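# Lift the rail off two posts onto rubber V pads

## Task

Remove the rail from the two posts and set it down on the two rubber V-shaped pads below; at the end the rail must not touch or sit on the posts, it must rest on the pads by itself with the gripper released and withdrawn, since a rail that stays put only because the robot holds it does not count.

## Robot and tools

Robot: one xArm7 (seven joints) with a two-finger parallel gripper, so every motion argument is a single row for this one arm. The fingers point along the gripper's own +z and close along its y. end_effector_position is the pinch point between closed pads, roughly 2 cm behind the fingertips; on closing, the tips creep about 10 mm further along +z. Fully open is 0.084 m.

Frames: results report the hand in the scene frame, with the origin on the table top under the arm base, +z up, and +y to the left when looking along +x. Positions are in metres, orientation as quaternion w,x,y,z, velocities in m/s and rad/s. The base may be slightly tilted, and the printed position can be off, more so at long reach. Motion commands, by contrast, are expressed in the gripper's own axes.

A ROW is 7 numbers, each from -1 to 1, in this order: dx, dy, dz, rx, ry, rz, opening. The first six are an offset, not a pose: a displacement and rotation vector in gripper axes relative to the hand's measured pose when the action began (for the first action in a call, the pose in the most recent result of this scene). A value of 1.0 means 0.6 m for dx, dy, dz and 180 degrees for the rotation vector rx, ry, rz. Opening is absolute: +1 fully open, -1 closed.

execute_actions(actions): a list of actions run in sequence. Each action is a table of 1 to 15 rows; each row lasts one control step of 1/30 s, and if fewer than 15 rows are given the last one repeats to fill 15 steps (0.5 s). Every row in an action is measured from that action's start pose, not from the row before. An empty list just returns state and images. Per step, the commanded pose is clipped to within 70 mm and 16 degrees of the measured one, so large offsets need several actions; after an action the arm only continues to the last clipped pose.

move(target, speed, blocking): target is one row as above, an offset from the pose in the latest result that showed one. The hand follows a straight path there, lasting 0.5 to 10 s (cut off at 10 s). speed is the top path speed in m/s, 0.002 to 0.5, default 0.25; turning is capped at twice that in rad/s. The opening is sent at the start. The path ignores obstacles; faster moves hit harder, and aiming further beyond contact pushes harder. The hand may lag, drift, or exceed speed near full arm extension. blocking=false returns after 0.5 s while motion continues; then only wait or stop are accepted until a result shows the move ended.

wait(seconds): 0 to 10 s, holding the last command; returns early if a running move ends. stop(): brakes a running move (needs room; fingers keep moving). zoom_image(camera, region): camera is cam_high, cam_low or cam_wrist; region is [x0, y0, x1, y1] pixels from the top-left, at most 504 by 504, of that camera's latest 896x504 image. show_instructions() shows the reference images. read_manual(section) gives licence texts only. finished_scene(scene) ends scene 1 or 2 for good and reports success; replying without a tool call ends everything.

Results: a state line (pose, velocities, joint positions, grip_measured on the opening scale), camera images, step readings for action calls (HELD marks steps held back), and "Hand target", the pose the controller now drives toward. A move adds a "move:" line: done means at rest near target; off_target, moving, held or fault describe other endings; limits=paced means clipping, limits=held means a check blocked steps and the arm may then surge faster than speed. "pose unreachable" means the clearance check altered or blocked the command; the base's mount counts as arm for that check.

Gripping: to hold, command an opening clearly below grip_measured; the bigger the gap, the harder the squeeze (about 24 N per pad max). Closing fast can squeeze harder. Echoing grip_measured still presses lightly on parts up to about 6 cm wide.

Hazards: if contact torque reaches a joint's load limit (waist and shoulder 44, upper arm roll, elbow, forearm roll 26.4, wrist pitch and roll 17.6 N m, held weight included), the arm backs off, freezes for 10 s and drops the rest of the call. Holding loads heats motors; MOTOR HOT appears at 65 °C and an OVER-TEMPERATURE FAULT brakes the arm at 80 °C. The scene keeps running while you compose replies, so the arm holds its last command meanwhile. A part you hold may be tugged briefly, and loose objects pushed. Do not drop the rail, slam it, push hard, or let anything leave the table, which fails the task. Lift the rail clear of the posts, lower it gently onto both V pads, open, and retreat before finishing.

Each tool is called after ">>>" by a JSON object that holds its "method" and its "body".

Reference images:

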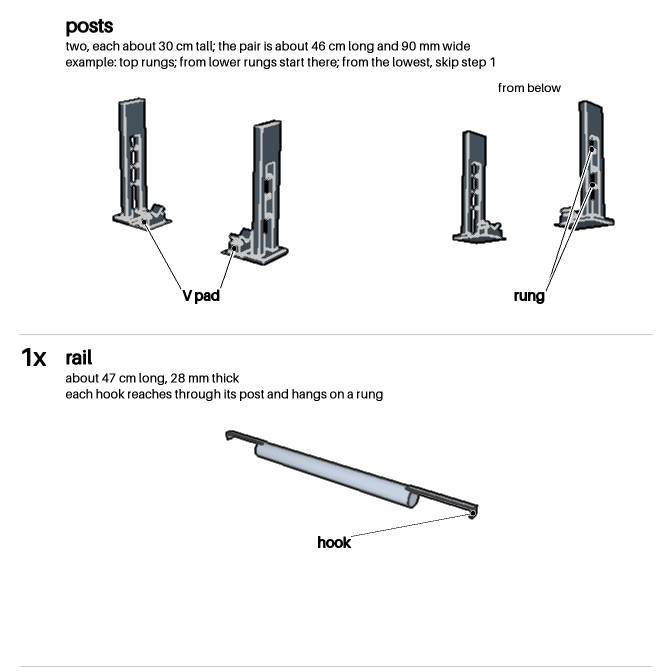

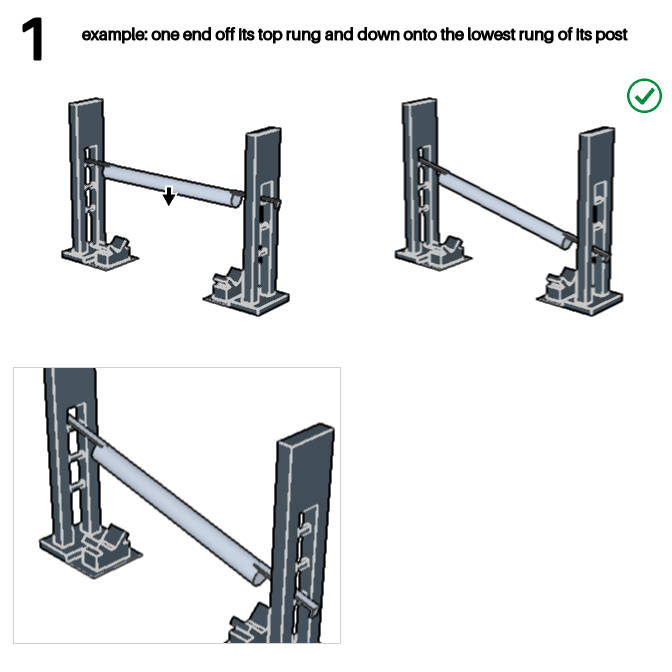

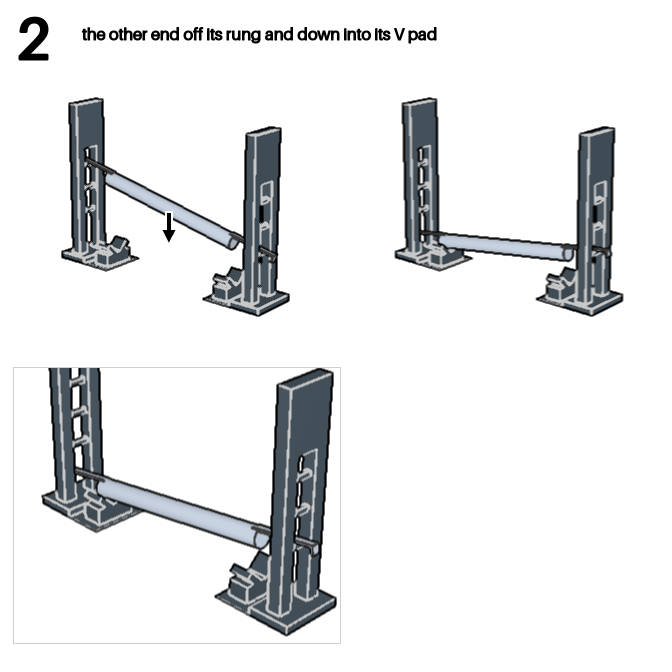

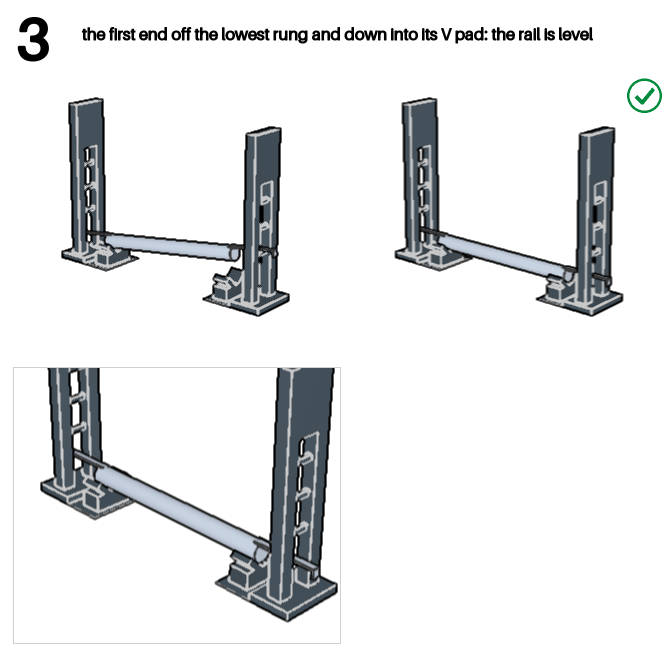

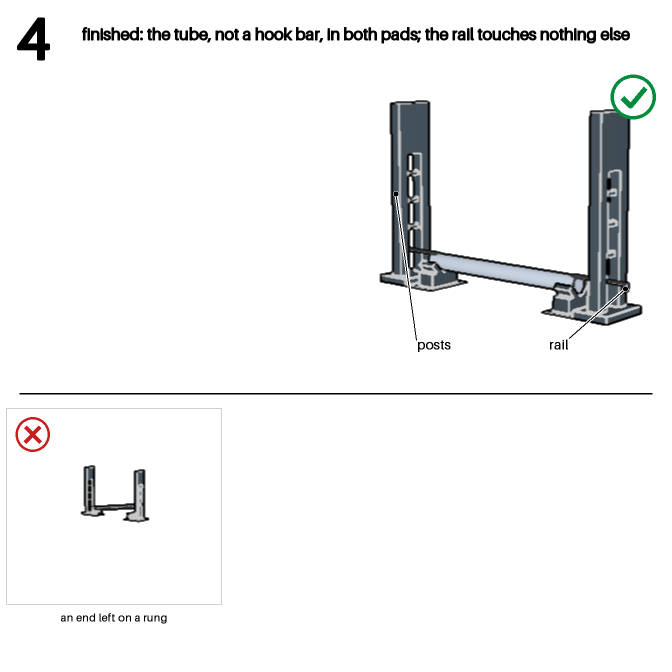

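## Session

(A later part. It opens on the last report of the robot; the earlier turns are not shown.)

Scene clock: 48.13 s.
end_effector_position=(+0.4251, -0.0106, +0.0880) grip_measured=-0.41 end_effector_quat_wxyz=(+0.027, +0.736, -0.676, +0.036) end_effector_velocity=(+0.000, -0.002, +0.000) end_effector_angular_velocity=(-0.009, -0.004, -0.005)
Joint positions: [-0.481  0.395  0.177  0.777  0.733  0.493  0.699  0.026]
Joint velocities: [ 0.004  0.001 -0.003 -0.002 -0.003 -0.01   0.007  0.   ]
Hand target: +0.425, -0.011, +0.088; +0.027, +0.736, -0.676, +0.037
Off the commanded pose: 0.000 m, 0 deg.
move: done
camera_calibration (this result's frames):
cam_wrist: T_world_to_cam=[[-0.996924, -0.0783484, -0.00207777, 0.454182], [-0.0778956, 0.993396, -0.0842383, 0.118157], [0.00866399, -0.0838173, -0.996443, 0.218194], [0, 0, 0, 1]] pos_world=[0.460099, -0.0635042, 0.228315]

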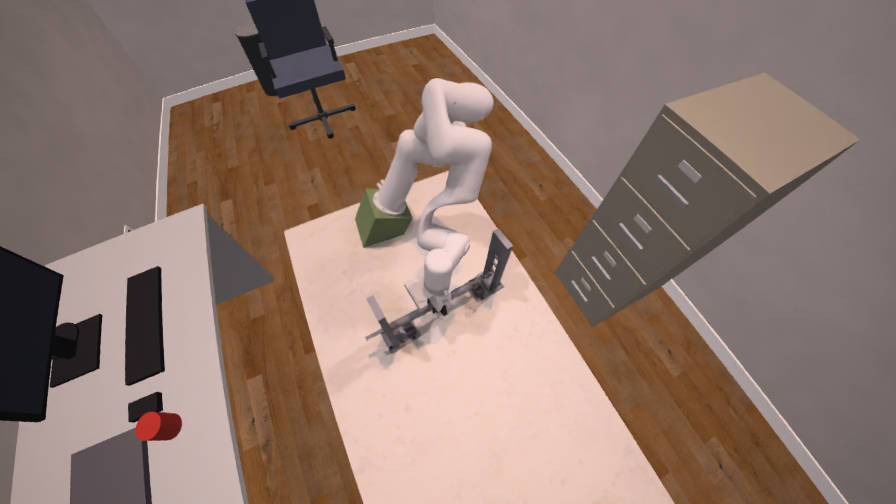

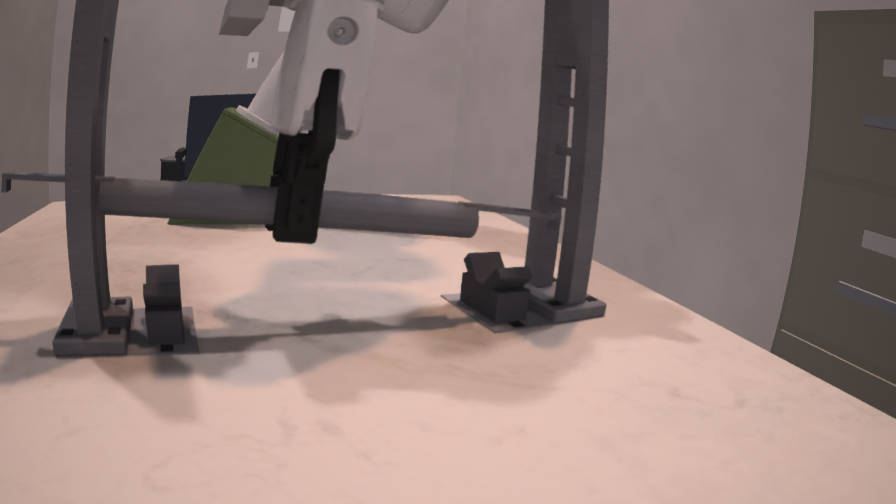

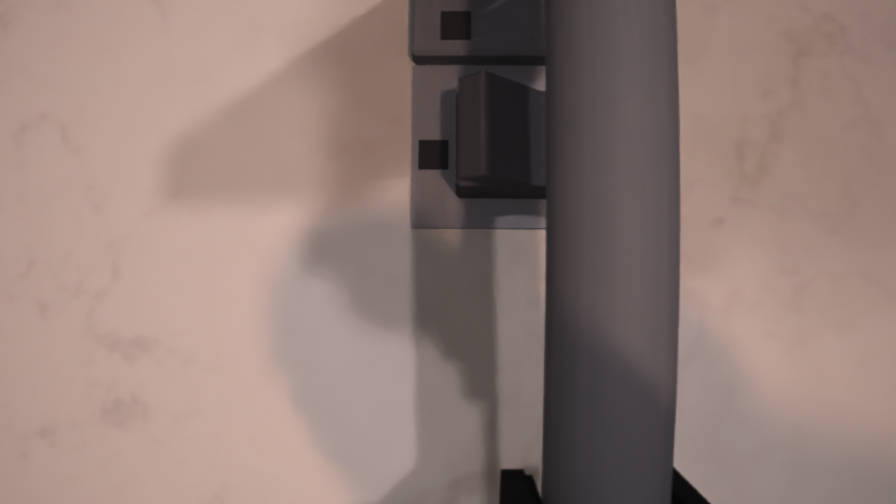

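>>> {"method": "move", "body": {"target": [-0.1167,0,0,0,0,0,-1], "speed": 0.05}}

>>> {"method": "zoom_image", "body": {"camera": "cam_low", "region": [490, 170, 630, 290]}}

>>> {"method": "zoom_image", "body": {"camera": "cam_low", "region": [40, 140, 200, 260]}}

>>> {"method": "zoom_image", "body": {"camera": "cam_high", "region": [360, 200, 540, 360]}}

Scene clock: 53.37 s.
end_effector_position=(+0.4192, +0.0584, +0.0819) grip_measured=-0.41 end_effector_quat_wxyz=(+0.027, +0.736, -0.676, +0.037) end_effector_velocity=(-0.000, +0.001, +0.000) end_effector_angular_velocity=(-0.001, -0.000, -0.002)
Joint positions: [-0.382  0.296  0.238  0.714  0.757  0.467  0.842  0.026]
Joint velocities: [ 0.002 -0.002  0.    -0.001 -0.001 -0.     0.005  0.   ]
Hand target: +0.419, +0.059, +0.082; +0.027, +0.736, -0.675, +0.037
Off the commanded pose: 0.000 m, 0 deg.
move: done
camera_calibration (this result's frames):
cam_wrist: T_world_to_cam=[[-0.996955, -0.0779429, -0.00245861, 0.453669], [-0.0774565, 0.993401, -0.084589, 0.0484349], [0.0090355, -0.0841409, -0.996413, 0.21782], [0, 0, 0, 1]] pos_world=[0.454071, 0.00557269, 0.222252]

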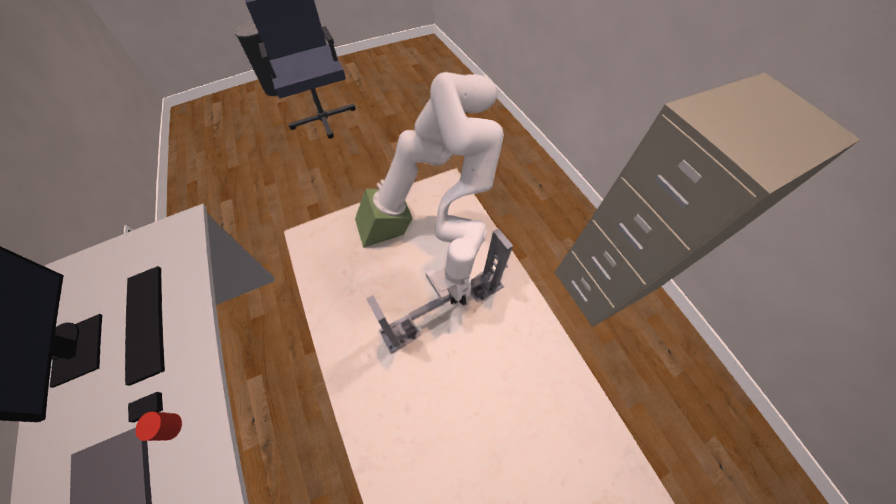

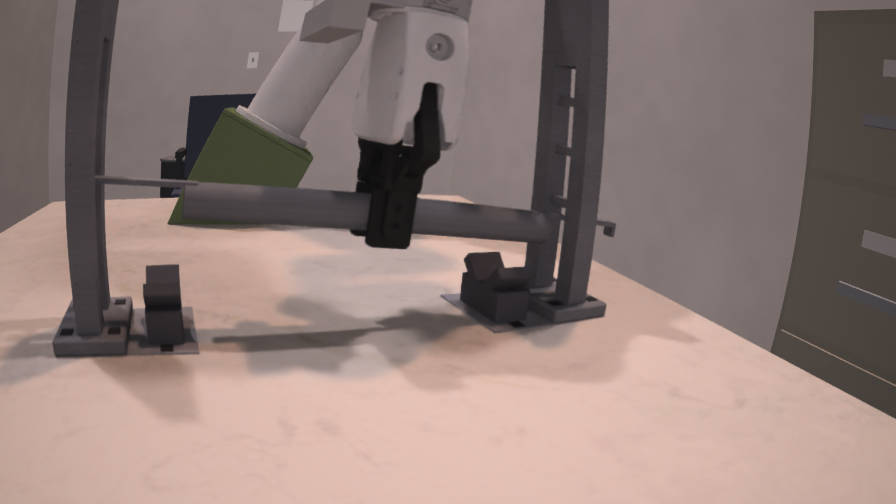

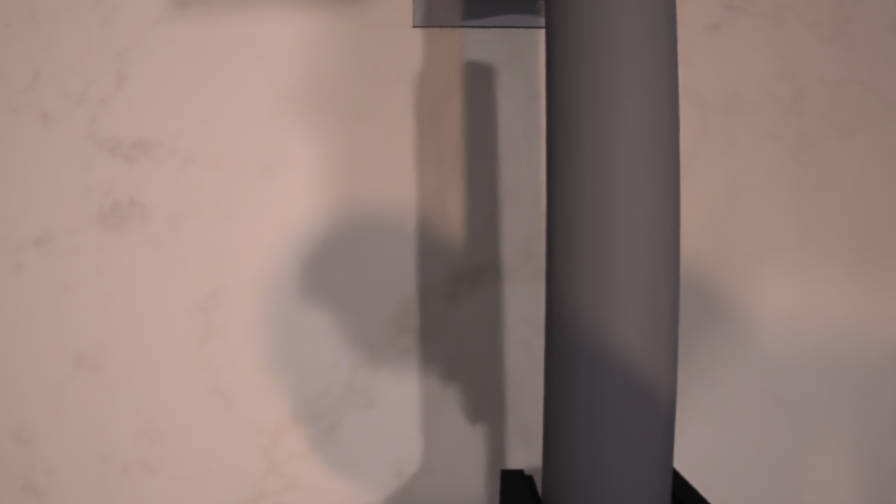

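Region (490, 170, 630, 290) of cam_low's 896x504 image, scaled by 3.600, with more detail than that image has; it fills the top 432 rows of this view, and the rest is white.

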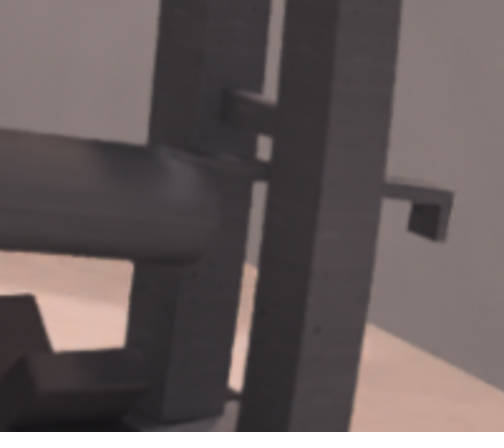

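Region (40, 140, 200, 260) of cam_low's 896x504 image, scaled by 3.150, with more detail than that image has; it fills the top 378 rows of this view, and the rest is white.

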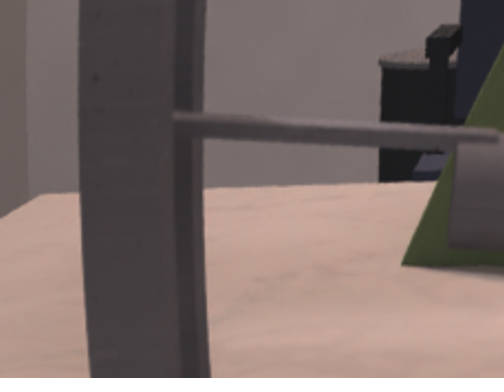

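Region (360, 200, 540, 360) of cam_high's 896x504 image, scaled by 2.800, with more detail than that image has.

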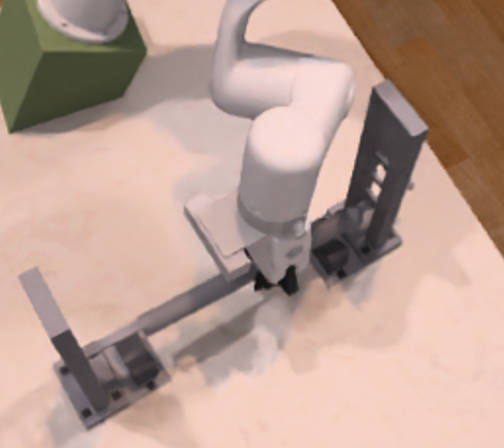

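>>> {"method": "move", "body": {"target": [-0.0167,0,0,0,0,0,-1], "speed": 0.03}}

>>> {"method": "zoom_image", "body": {"camera": "cam_low", "region": [510, 180, 610, 270]}}

>>> {"method": "zoom_image", "body": {"camera": "cam_low", "region": [50, 150, 150, 230]}}

Scene clock: 55.80 s.
end_effector_position=(+0.4184, +0.0682, +0.0811) grip_measured=-0.41 end_effector_quat_wxyz=(+0.027, +0.736, -0.676, +0.037) end_effector_velocity=(-0.000, -0.000, +0.000) end_effector_angular_velocity=(-0.002, -0.000, -0.001)
Joint positions: [-0.367  0.284  0.246  0.708  0.758  0.465  0.864  0.026]
Joint velocities: [ 0.001 -0.001 -0.001 -0.001 -0.003 -0.001  0.003 -0.   ]
Hand target: +0.418, +0.068, +0.081; +0.027, +0.736, -0.676, +0.037
Off the commanded pose: 0.000 m, 0 deg.
move: done
camera_calibration (this result's frames):
cam_wrist: T_world_to_cam=[[-0.996952, -0.0779801, -0.00250514, 0.453605], [-0.0774894, 0.993396, -0.0846112, 0.0385637], [0.00908658, -0.0841592, -0.996411, 0.217762], [0, 0, 0, 1]] pos_world=[0.453231, 0.0153897, 0.22138]

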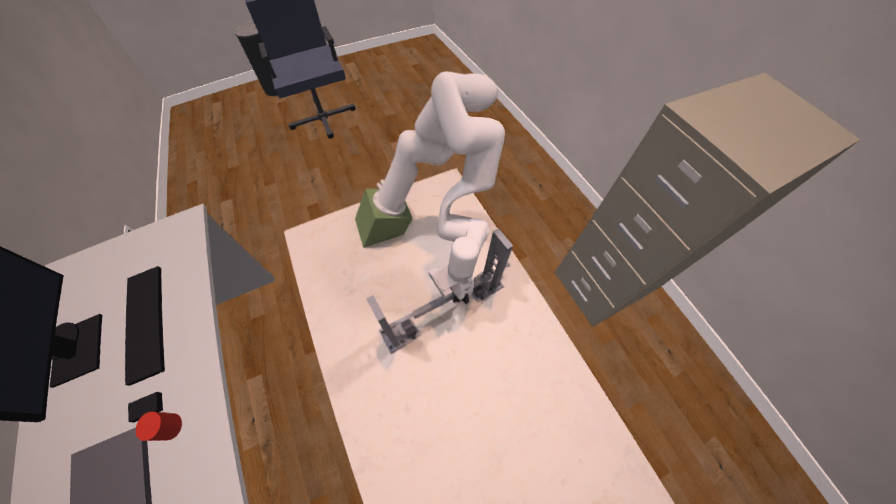

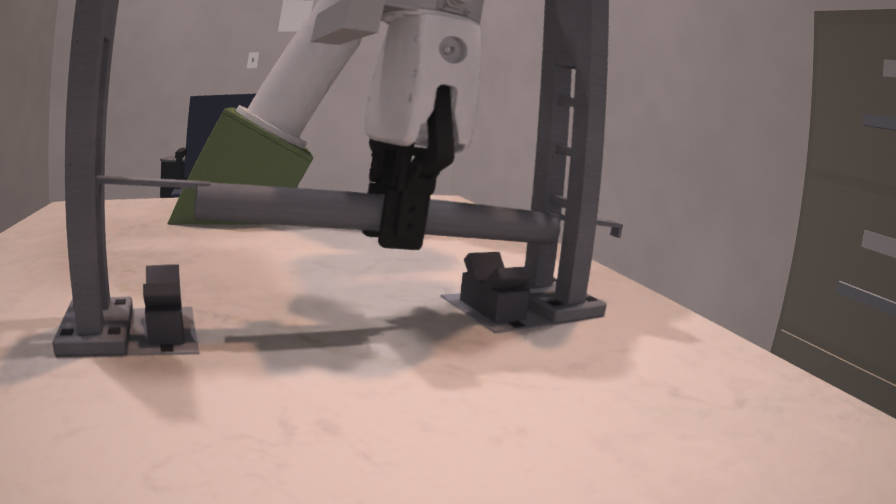

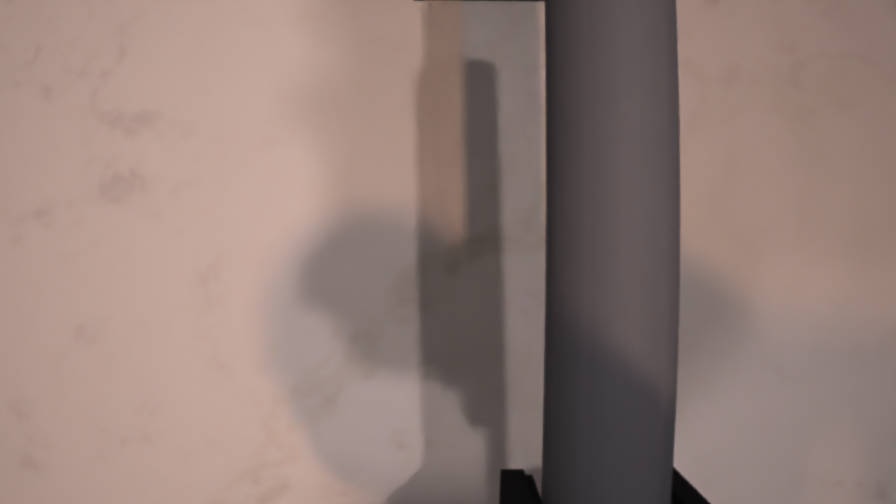

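Region (510, 180, 610, 270) of cam_low's 896x504 image, scaled by 5.040, with more detail than that image has; it fills the top 454 rows of this view, and the rest is white.

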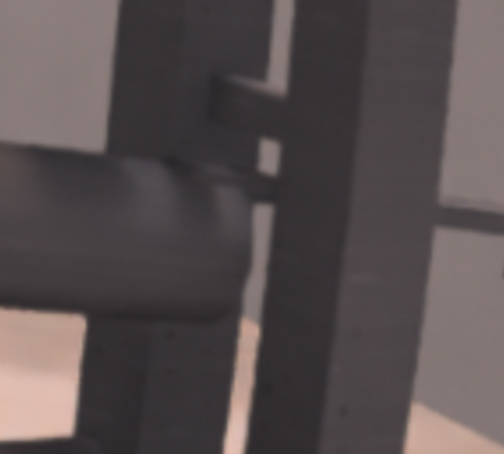

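Region (50, 150, 150, 230) of cam_low's 896x504 image, scaled by 5.040, with more detail than that image has; it fills the top 403 rows of this view, and the rest is white.

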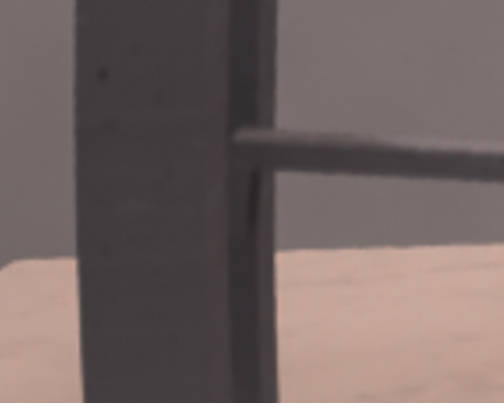

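>>> {"method": "move", "body": {"target": [-0.004,0,0.0265,0,-0.0294,0,-1], "speed": 0.04}}

Scene clock: 58.40 s.
end_effector_position=(+0.4184, +0.0692, +0.0651) grip_measured=-0.41 end_effector_quat_wxyz=(-0.004, +0.737, -0.676, +0.003) end_effector_velocity=(-0.000, +0.001, -0.002) end_effector_angular_velocity=(+0.012, +0.001, +0.003)
Joint positions: [-0.427  0.354  0.286  0.744  0.877  0.499  0.722  0.026]
Joint velocities: [-0.006  0.006  0.007  0.002  0.014  0.004 -0.017 -0.   ]
Hand target: +0.418, +0.069, +0.065; -0.004, +0.737, -0.676, +0.003
Off the commanded pose: 0.000 m, 0 deg.
move: done
camera_calibration (this result's frames):
cam_wrist: T_world_to_cam=[[-0.99691, -0.0785456, -0.00136186, 0.453589], [-0.0785531, 0.996886, 0.00684958, 0.0305161], [0.000819619, 0.00693539, -0.999976, 0.199325], [0, 0, 0, 1]] pos_world=[0.454421, 0.00382394, 0.199729]

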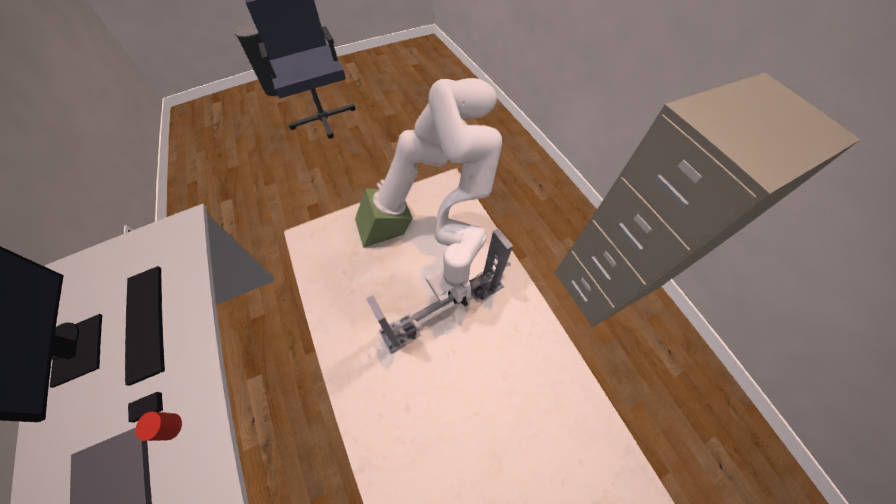

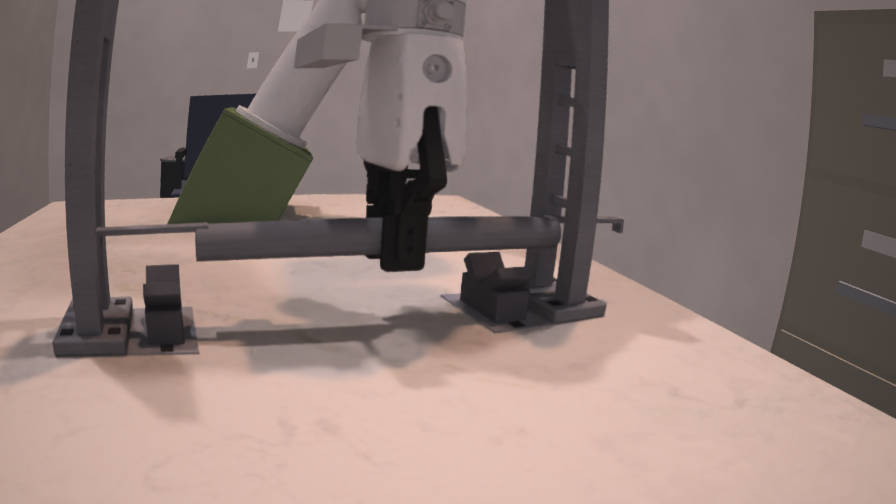

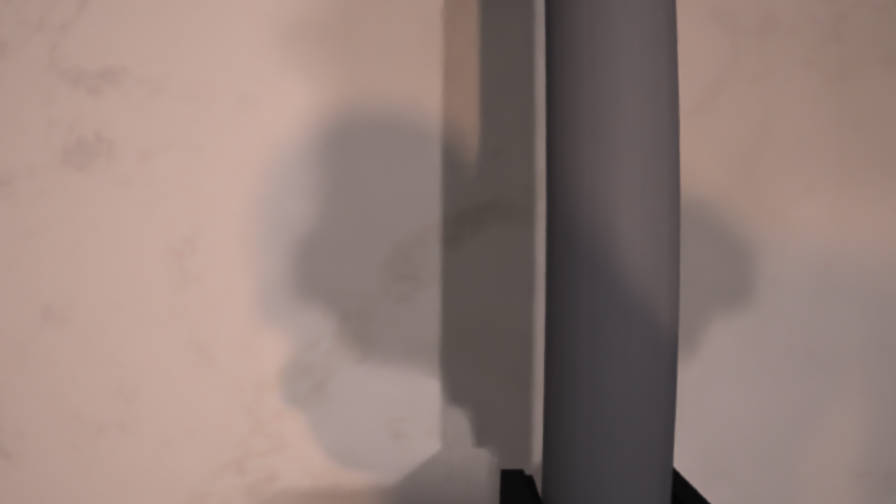

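>>> {"method": "move", "body": {"target": [0.067,0,0.015,0,0,0,-1], "speed": 0.06}}

>>> {"method": "move", "body": {"target": [0,0,0.0167,0,0,0,-1], "speed": 0.03}}

>>> {"method": "zoom_image", "body": {"camera": "cam_low", "region": [430, 220, 570, 330]}}

Scene clock: 61.33 s.
end_effector_position=(+0.4219, +0.0296, +0.0560) grip_measured=-0.41 end_effector_quat_wxyz=(-0.004, +0.737, -0.676, +0.003) end_effector_velocity=(+0.000, -0.000, -0.001) end_effector_angular_velocity=(+0.002, +0.000, +0.001)
Joint positions: [-0.475  0.444  0.258  0.787  0.875  0.49   0.632  0.026]
Joint velocities: [-0.001  0.004  0.001  0.003  0.001  0.    -0.003 -0.   ]
Hand target: +0.422, +0.029, +0.056; -0.004, +0.737, -0.676, +0.003
Off the commanded pose: 0.000 m, 0 deg.
move: done
camera_calibration (this result's frames):
cam_wrist: T_world_to_cam=[[-0.996867, -0.0790851, -0.00115721, 0.45401], [-0.0790913, 0.996842, 0.00706705, 0.0705264], [0.000594661, 0.00713643, -0.999974, 0.190572], [0, 0, 0, 1]] pos_world=[0.458052, -0.0357583, 0.190595]

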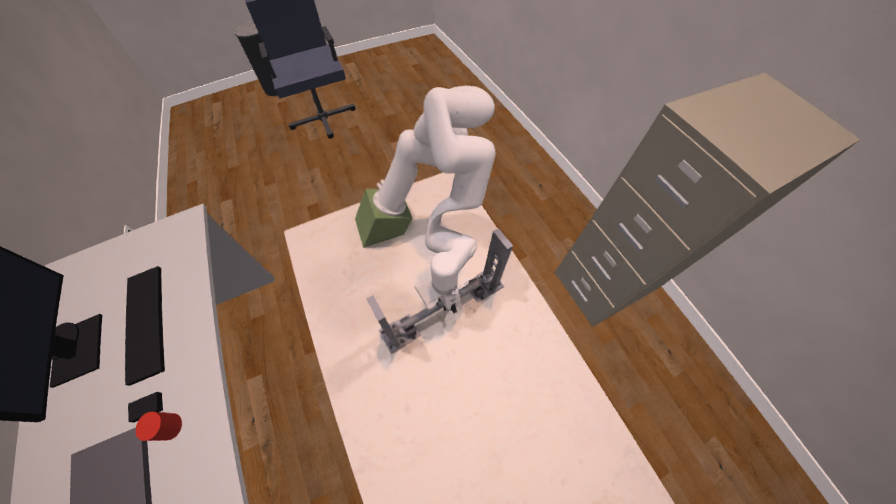

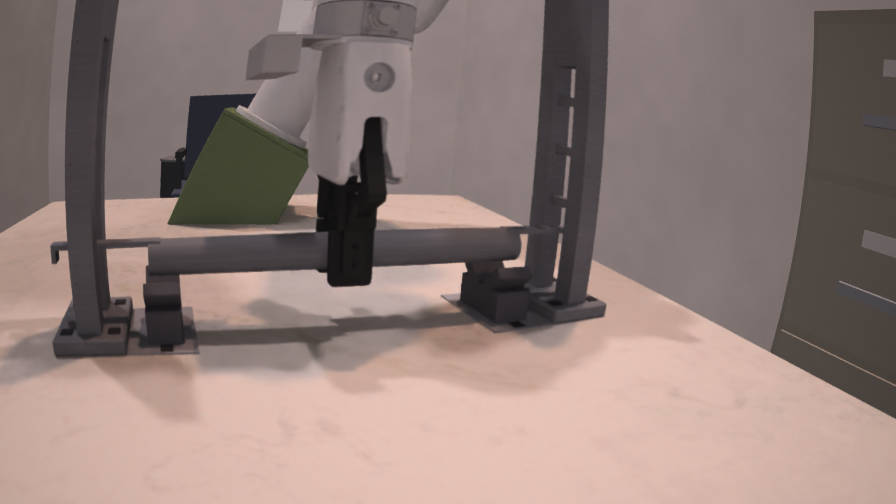

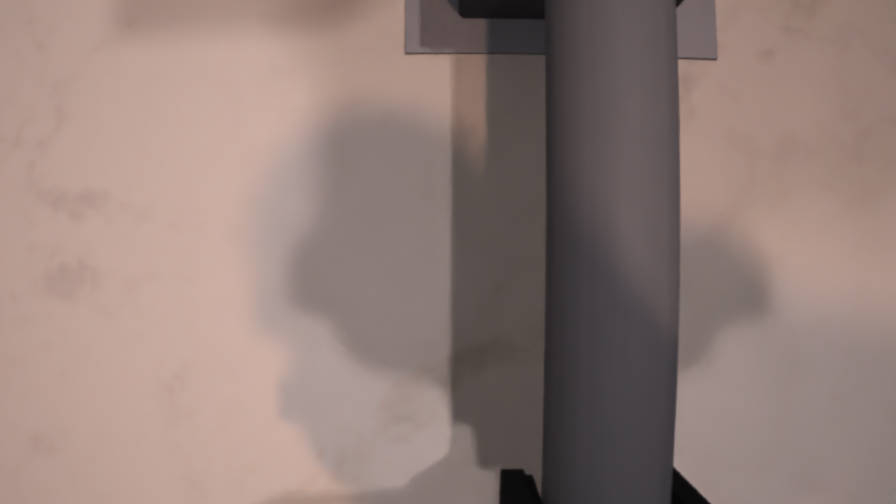

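Scene clock: 62.07 s.
end_effector_position=(+0.4220, +0.0296, +0.0461) grip_measured=-0.41 end_effector_quat_wxyz=(-0.004, +0.737, -0.676, +0.003) end_effector_velocity=(+0.002, +0.000, -0.000) end_effector_angular_velocity=(-0.000, -0.005, +0.001)
Joint positions: [-0.471  0.474  0.268  0.796  0.893  0.466  0.617  0.026]
Joint velocities: [-0.     0.004  0.002  0.004  0.004 -0.004 -0.003 -0.   ]
Hand target: +0.422, +0.030, +0.046; -0.004, +0.737, -0.676, +0.003
Off the commanded pose: 0.000 m, 0 deg.
move: done
camera_calibration (this result's frames):
cam_wrist: T_world_to_cam=[[-0.996864, -0.0791265, -0.0010791, 0.454082], [-0.0791322, 0.996839, 0.00703325, 0.0705839], [0.000519173, 0.00709658, -0.999975, 0.180707], [0, 0, 0, 1]] pos_world=[0.458149, -0.0357133, 0.180696]

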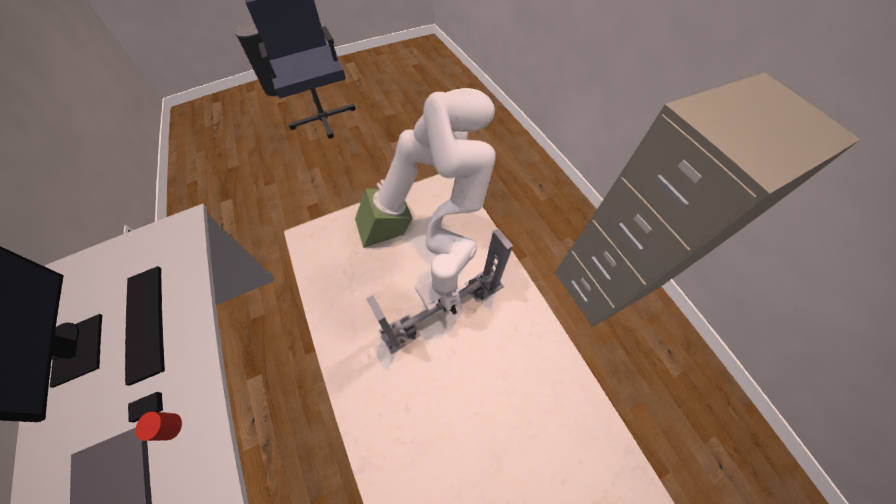

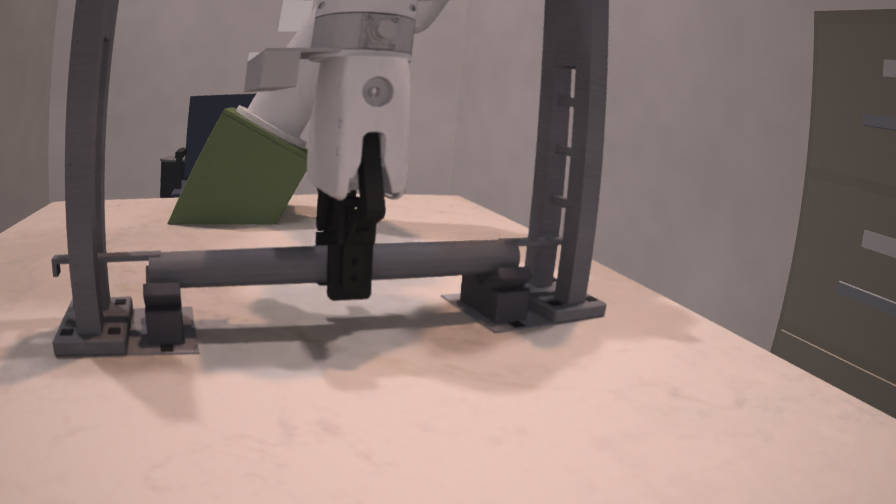

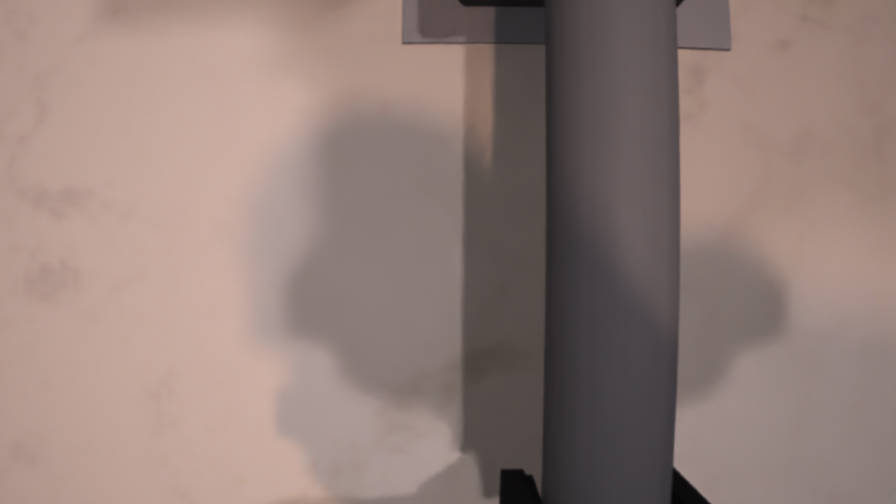

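Region (430, 220, 570, 330) of cam_low's 896x504 image, scaled by 3.600, with more detail than that image has; it fills the top 396 rows of this view, and the rest is white.

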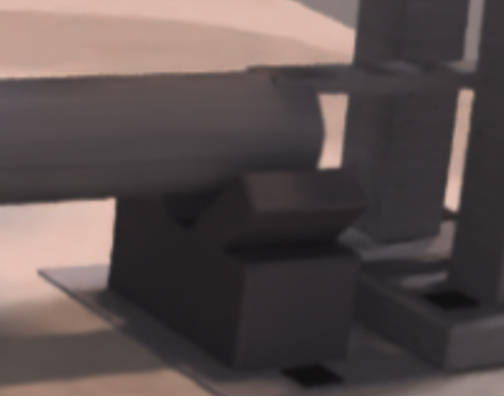

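>>> {"method": "execute_actions", "body": {"actions": [[[0,0,0.0005,0,0,0,-1],[0,0,0.001,0,0,0,-1],[0,0,0.0015,0,0,0,-1],[0,0,0.002,0,0,0,-1],[0,0,0.0025,0,0,0,-1],[0,0,0.003,0,0,0,-1],[0,0,0.0035,0,0,0,-1],[0,0,0.004,0,0,0,-1],[0,0,0.0045,0,0,0,-0.8],[0,0,0.005,0,0,0,-0.6],[0,0,0.005,0,0,0,-0.5]],[[0,0,0,0,0,0,-0.45],[0,0,0,0,0,0,-0.42],[0,0,0,0,0,0,-0.39],[0,0,0,0,0,0,-0.36],[0,0,0,0,0,0,-0.33],[0,0,0,0,0,0,-0.3],[0,0,0,0,0,0,-0.2],[0,0,0,0,0,0,-0.1],[0,0,0,0,0,0,0],[0,0,0,0,0,0,0.1],[0,0,0,0,0,0,0.2],[0,0,0,0,0,0,0.3]]]}}

>>> {"method": "move", "body": {"target": [0,0.08,-0.35,0,0,0,0.5], "speed": 0.25}}

>>> {"method": "zoom_image", "body": {"camera": "cam_low", "region": [430, 190, 630, 330]}}

>>> {"method": "zoom_image", "body": {"camera": "cam_low", "region": [30, 220, 230, 360]}}

Scene clock: 66.83 s.
end_effector_position=(+0.4222, +0.0296, +0.0434) grip_measured=+0.26 end_effector_quat_wxyz=(-0.004, +0.737, -0.676, +0.003) end_effector_velocity=(-0.002, +0.001, -0.002) end_effector_angular_velocity=(+0.002, +0.005, -0.000)
Joint positions: [-0.47   0.482  0.271  0.799  0.898  0.459  0.613  0.055]
Joint velocities: [ 0.001  0.002  0.001 -0.002 -0.001  0.001  0.001  0.024]
Hand target: +0.422, +0.030, +0.043; -0.004, +0.737, -0.676, +0.003
Off the commanded pose: 0.000 m, 0 deg.
Step readings (end_effector_position; steps 1 to 15: 1st action; 16 to 30: 2nd action):
0: (+0.4220, +0.0296, +0.0460)
1: (+0.4220, +0.0296, +0.0460)
2: (+0.4220, +0.0296, +0.0459)
4: (+0.4221, +0.0296, +0.0457)
8: (+0.4220, +0.0297, +0.0447)
15: (+0.4220, +0.0297, +0.0432)
16: (+0.4220, +0.0297, +0.0431)
17: (+0.4220, +0.0297, +0.0431)
19: (+0.4220, +0.0297, +0.0432)
23: (+0.4229, +0.0291, +0.0440)
30: end_effector_position above
camera_calibration (this result's frames):
cam_wrist: T_world_to_cam=[[-0.996865, -0.0791109, -0.00145508, 0.454275], [-0.0791191, 0.996842, 0.00682672, 0.0706726], [0.000910418, 0.00692044, -0.999976, 0.177831], [0, 0, 0, 1]] pos_world=[0.458281, -0.0357419, 0.178005]

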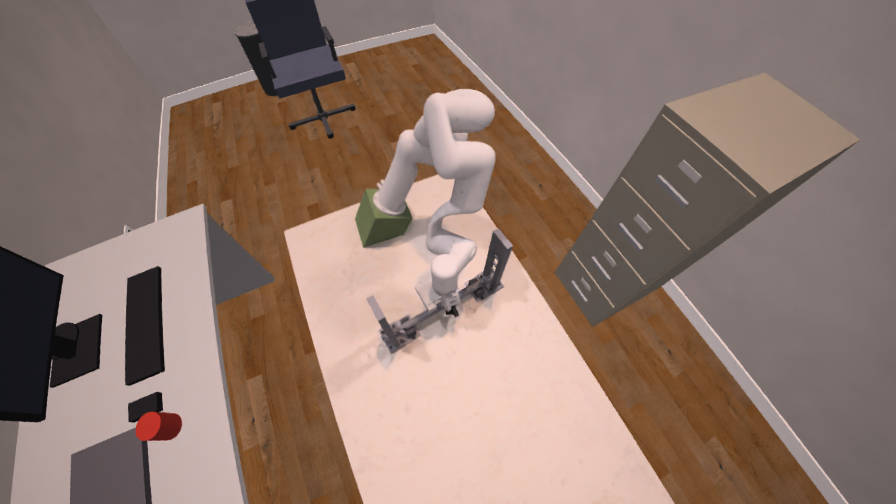

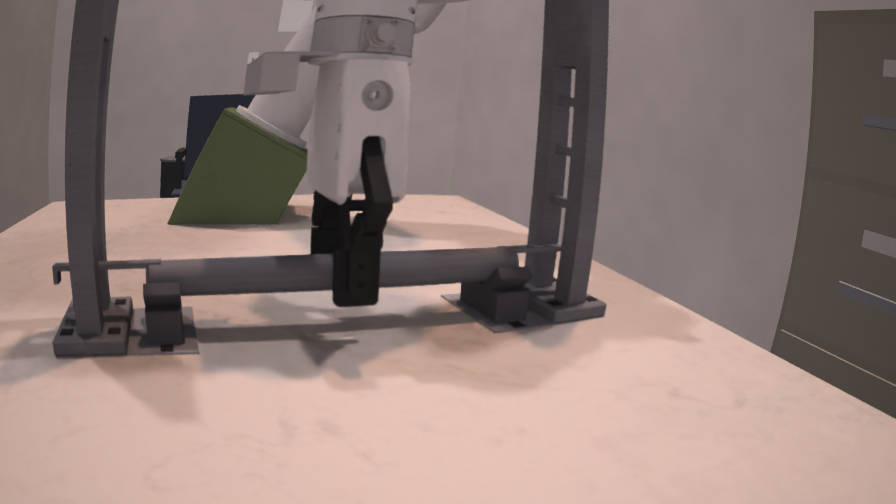

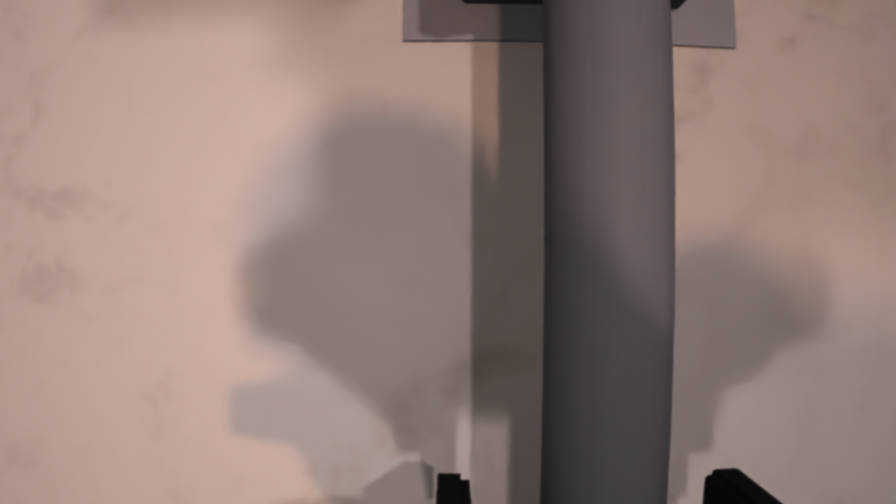

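Scene clock: 68.27 s.
end_effector_position=(+0.3720, +0.0248, +0.2522) grip_measured=+0.49 end_effector_quat_wxyz=(-0.005, +0.737, -0.676, +0.002) end_effector_velocity=(+0.001, -0.000, +0.004) end_effector_angular_velocity=(-0.002, -0.006, +0.000)
Joint positions: [-0.652 -0.122  0.094  0.688  0.564  1.024  0.772  0.065]
Joint velocities: [-0.003 -0.005 -0.003  0.004 -0.001  0.004  0.    -0.   ]
Hand target: +0.372, +0.025, +0.253; -0.005, +0.737, -0.676, +0.003
Off the commanded pose: 0.001 m, 0 deg.
move: done
camera_calibration (this result's frames):
cam_wrist: T_world_to_cam=[[-0.99692, -0.0784169, -0.000846729, 0.404051], [-0.0784213, 0.996883, 0.00858831, 0.0693151], [0.00017062, 0.00862827, -0.999963, 0.386971], [0, 0, 0, 1]] pos_world=[0.408176, -0.0407535, 0.386703]

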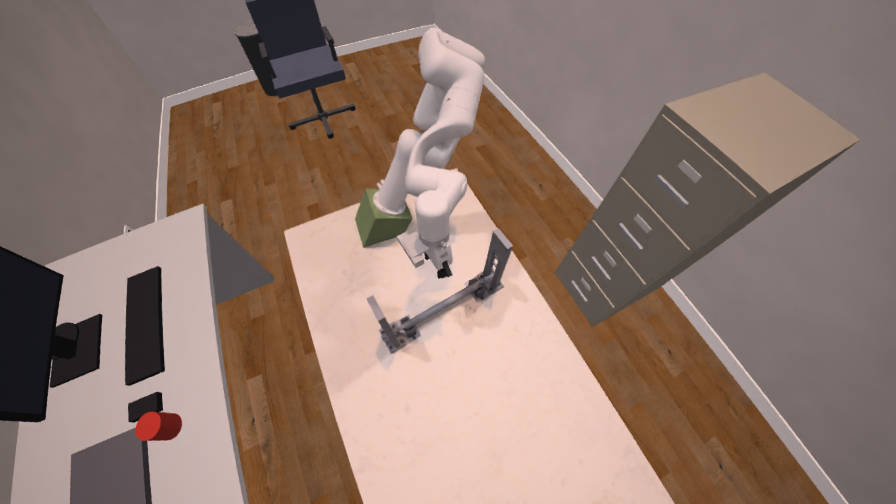

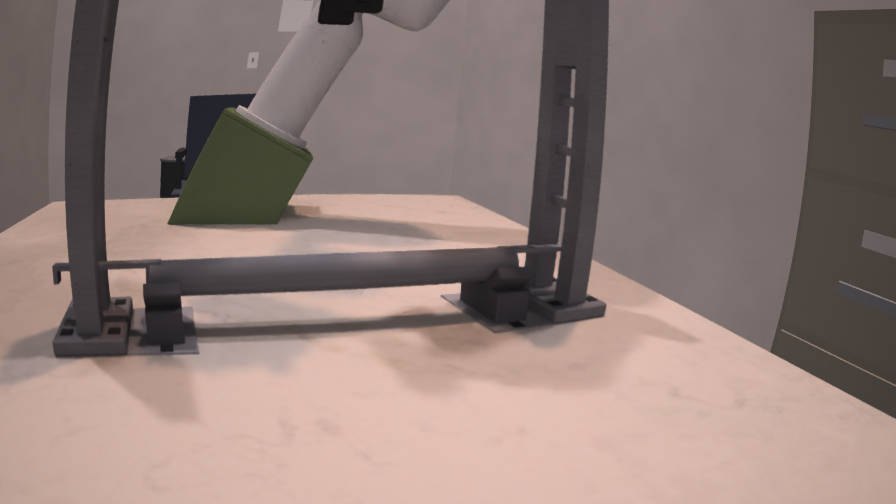

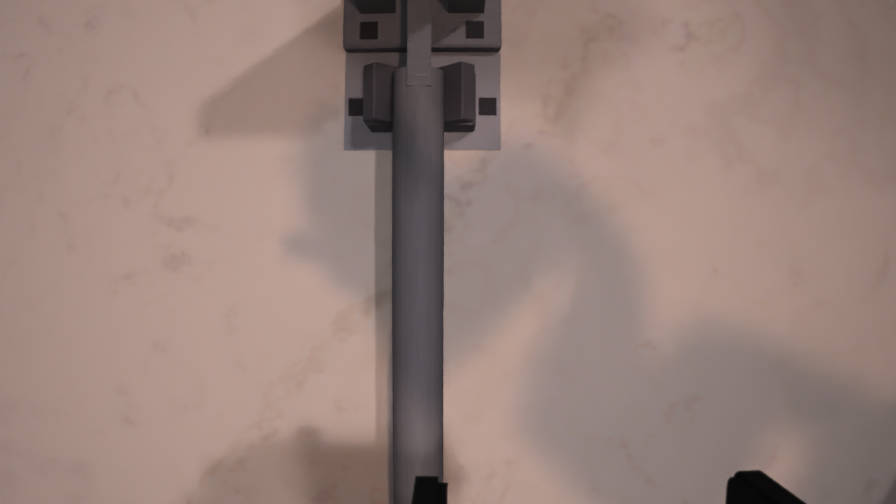

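Region (430, 190, 630, 330) of cam_low's 896x504 image, scaled by 2.520, with more detail than that image has; it fills the top 353 rows of this view, and the rest is white.

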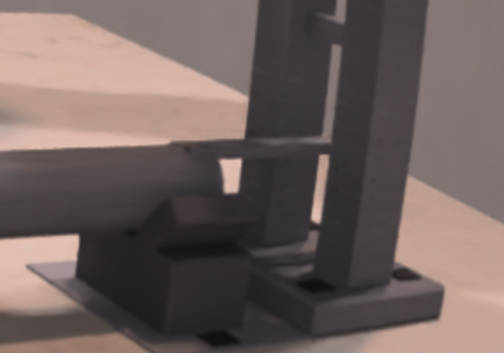

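Region (30, 220, 230, 360) of cam_low's 896x504 image, scaled by 2.520, with more detail than that image has; it fills the top 353 rows of this view, and the rest is white.

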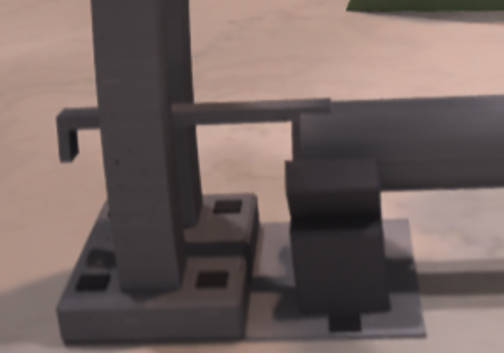

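>>> {"method": "finished_scene", "body": {"scene": 1}}

The scene is finished: the task was done.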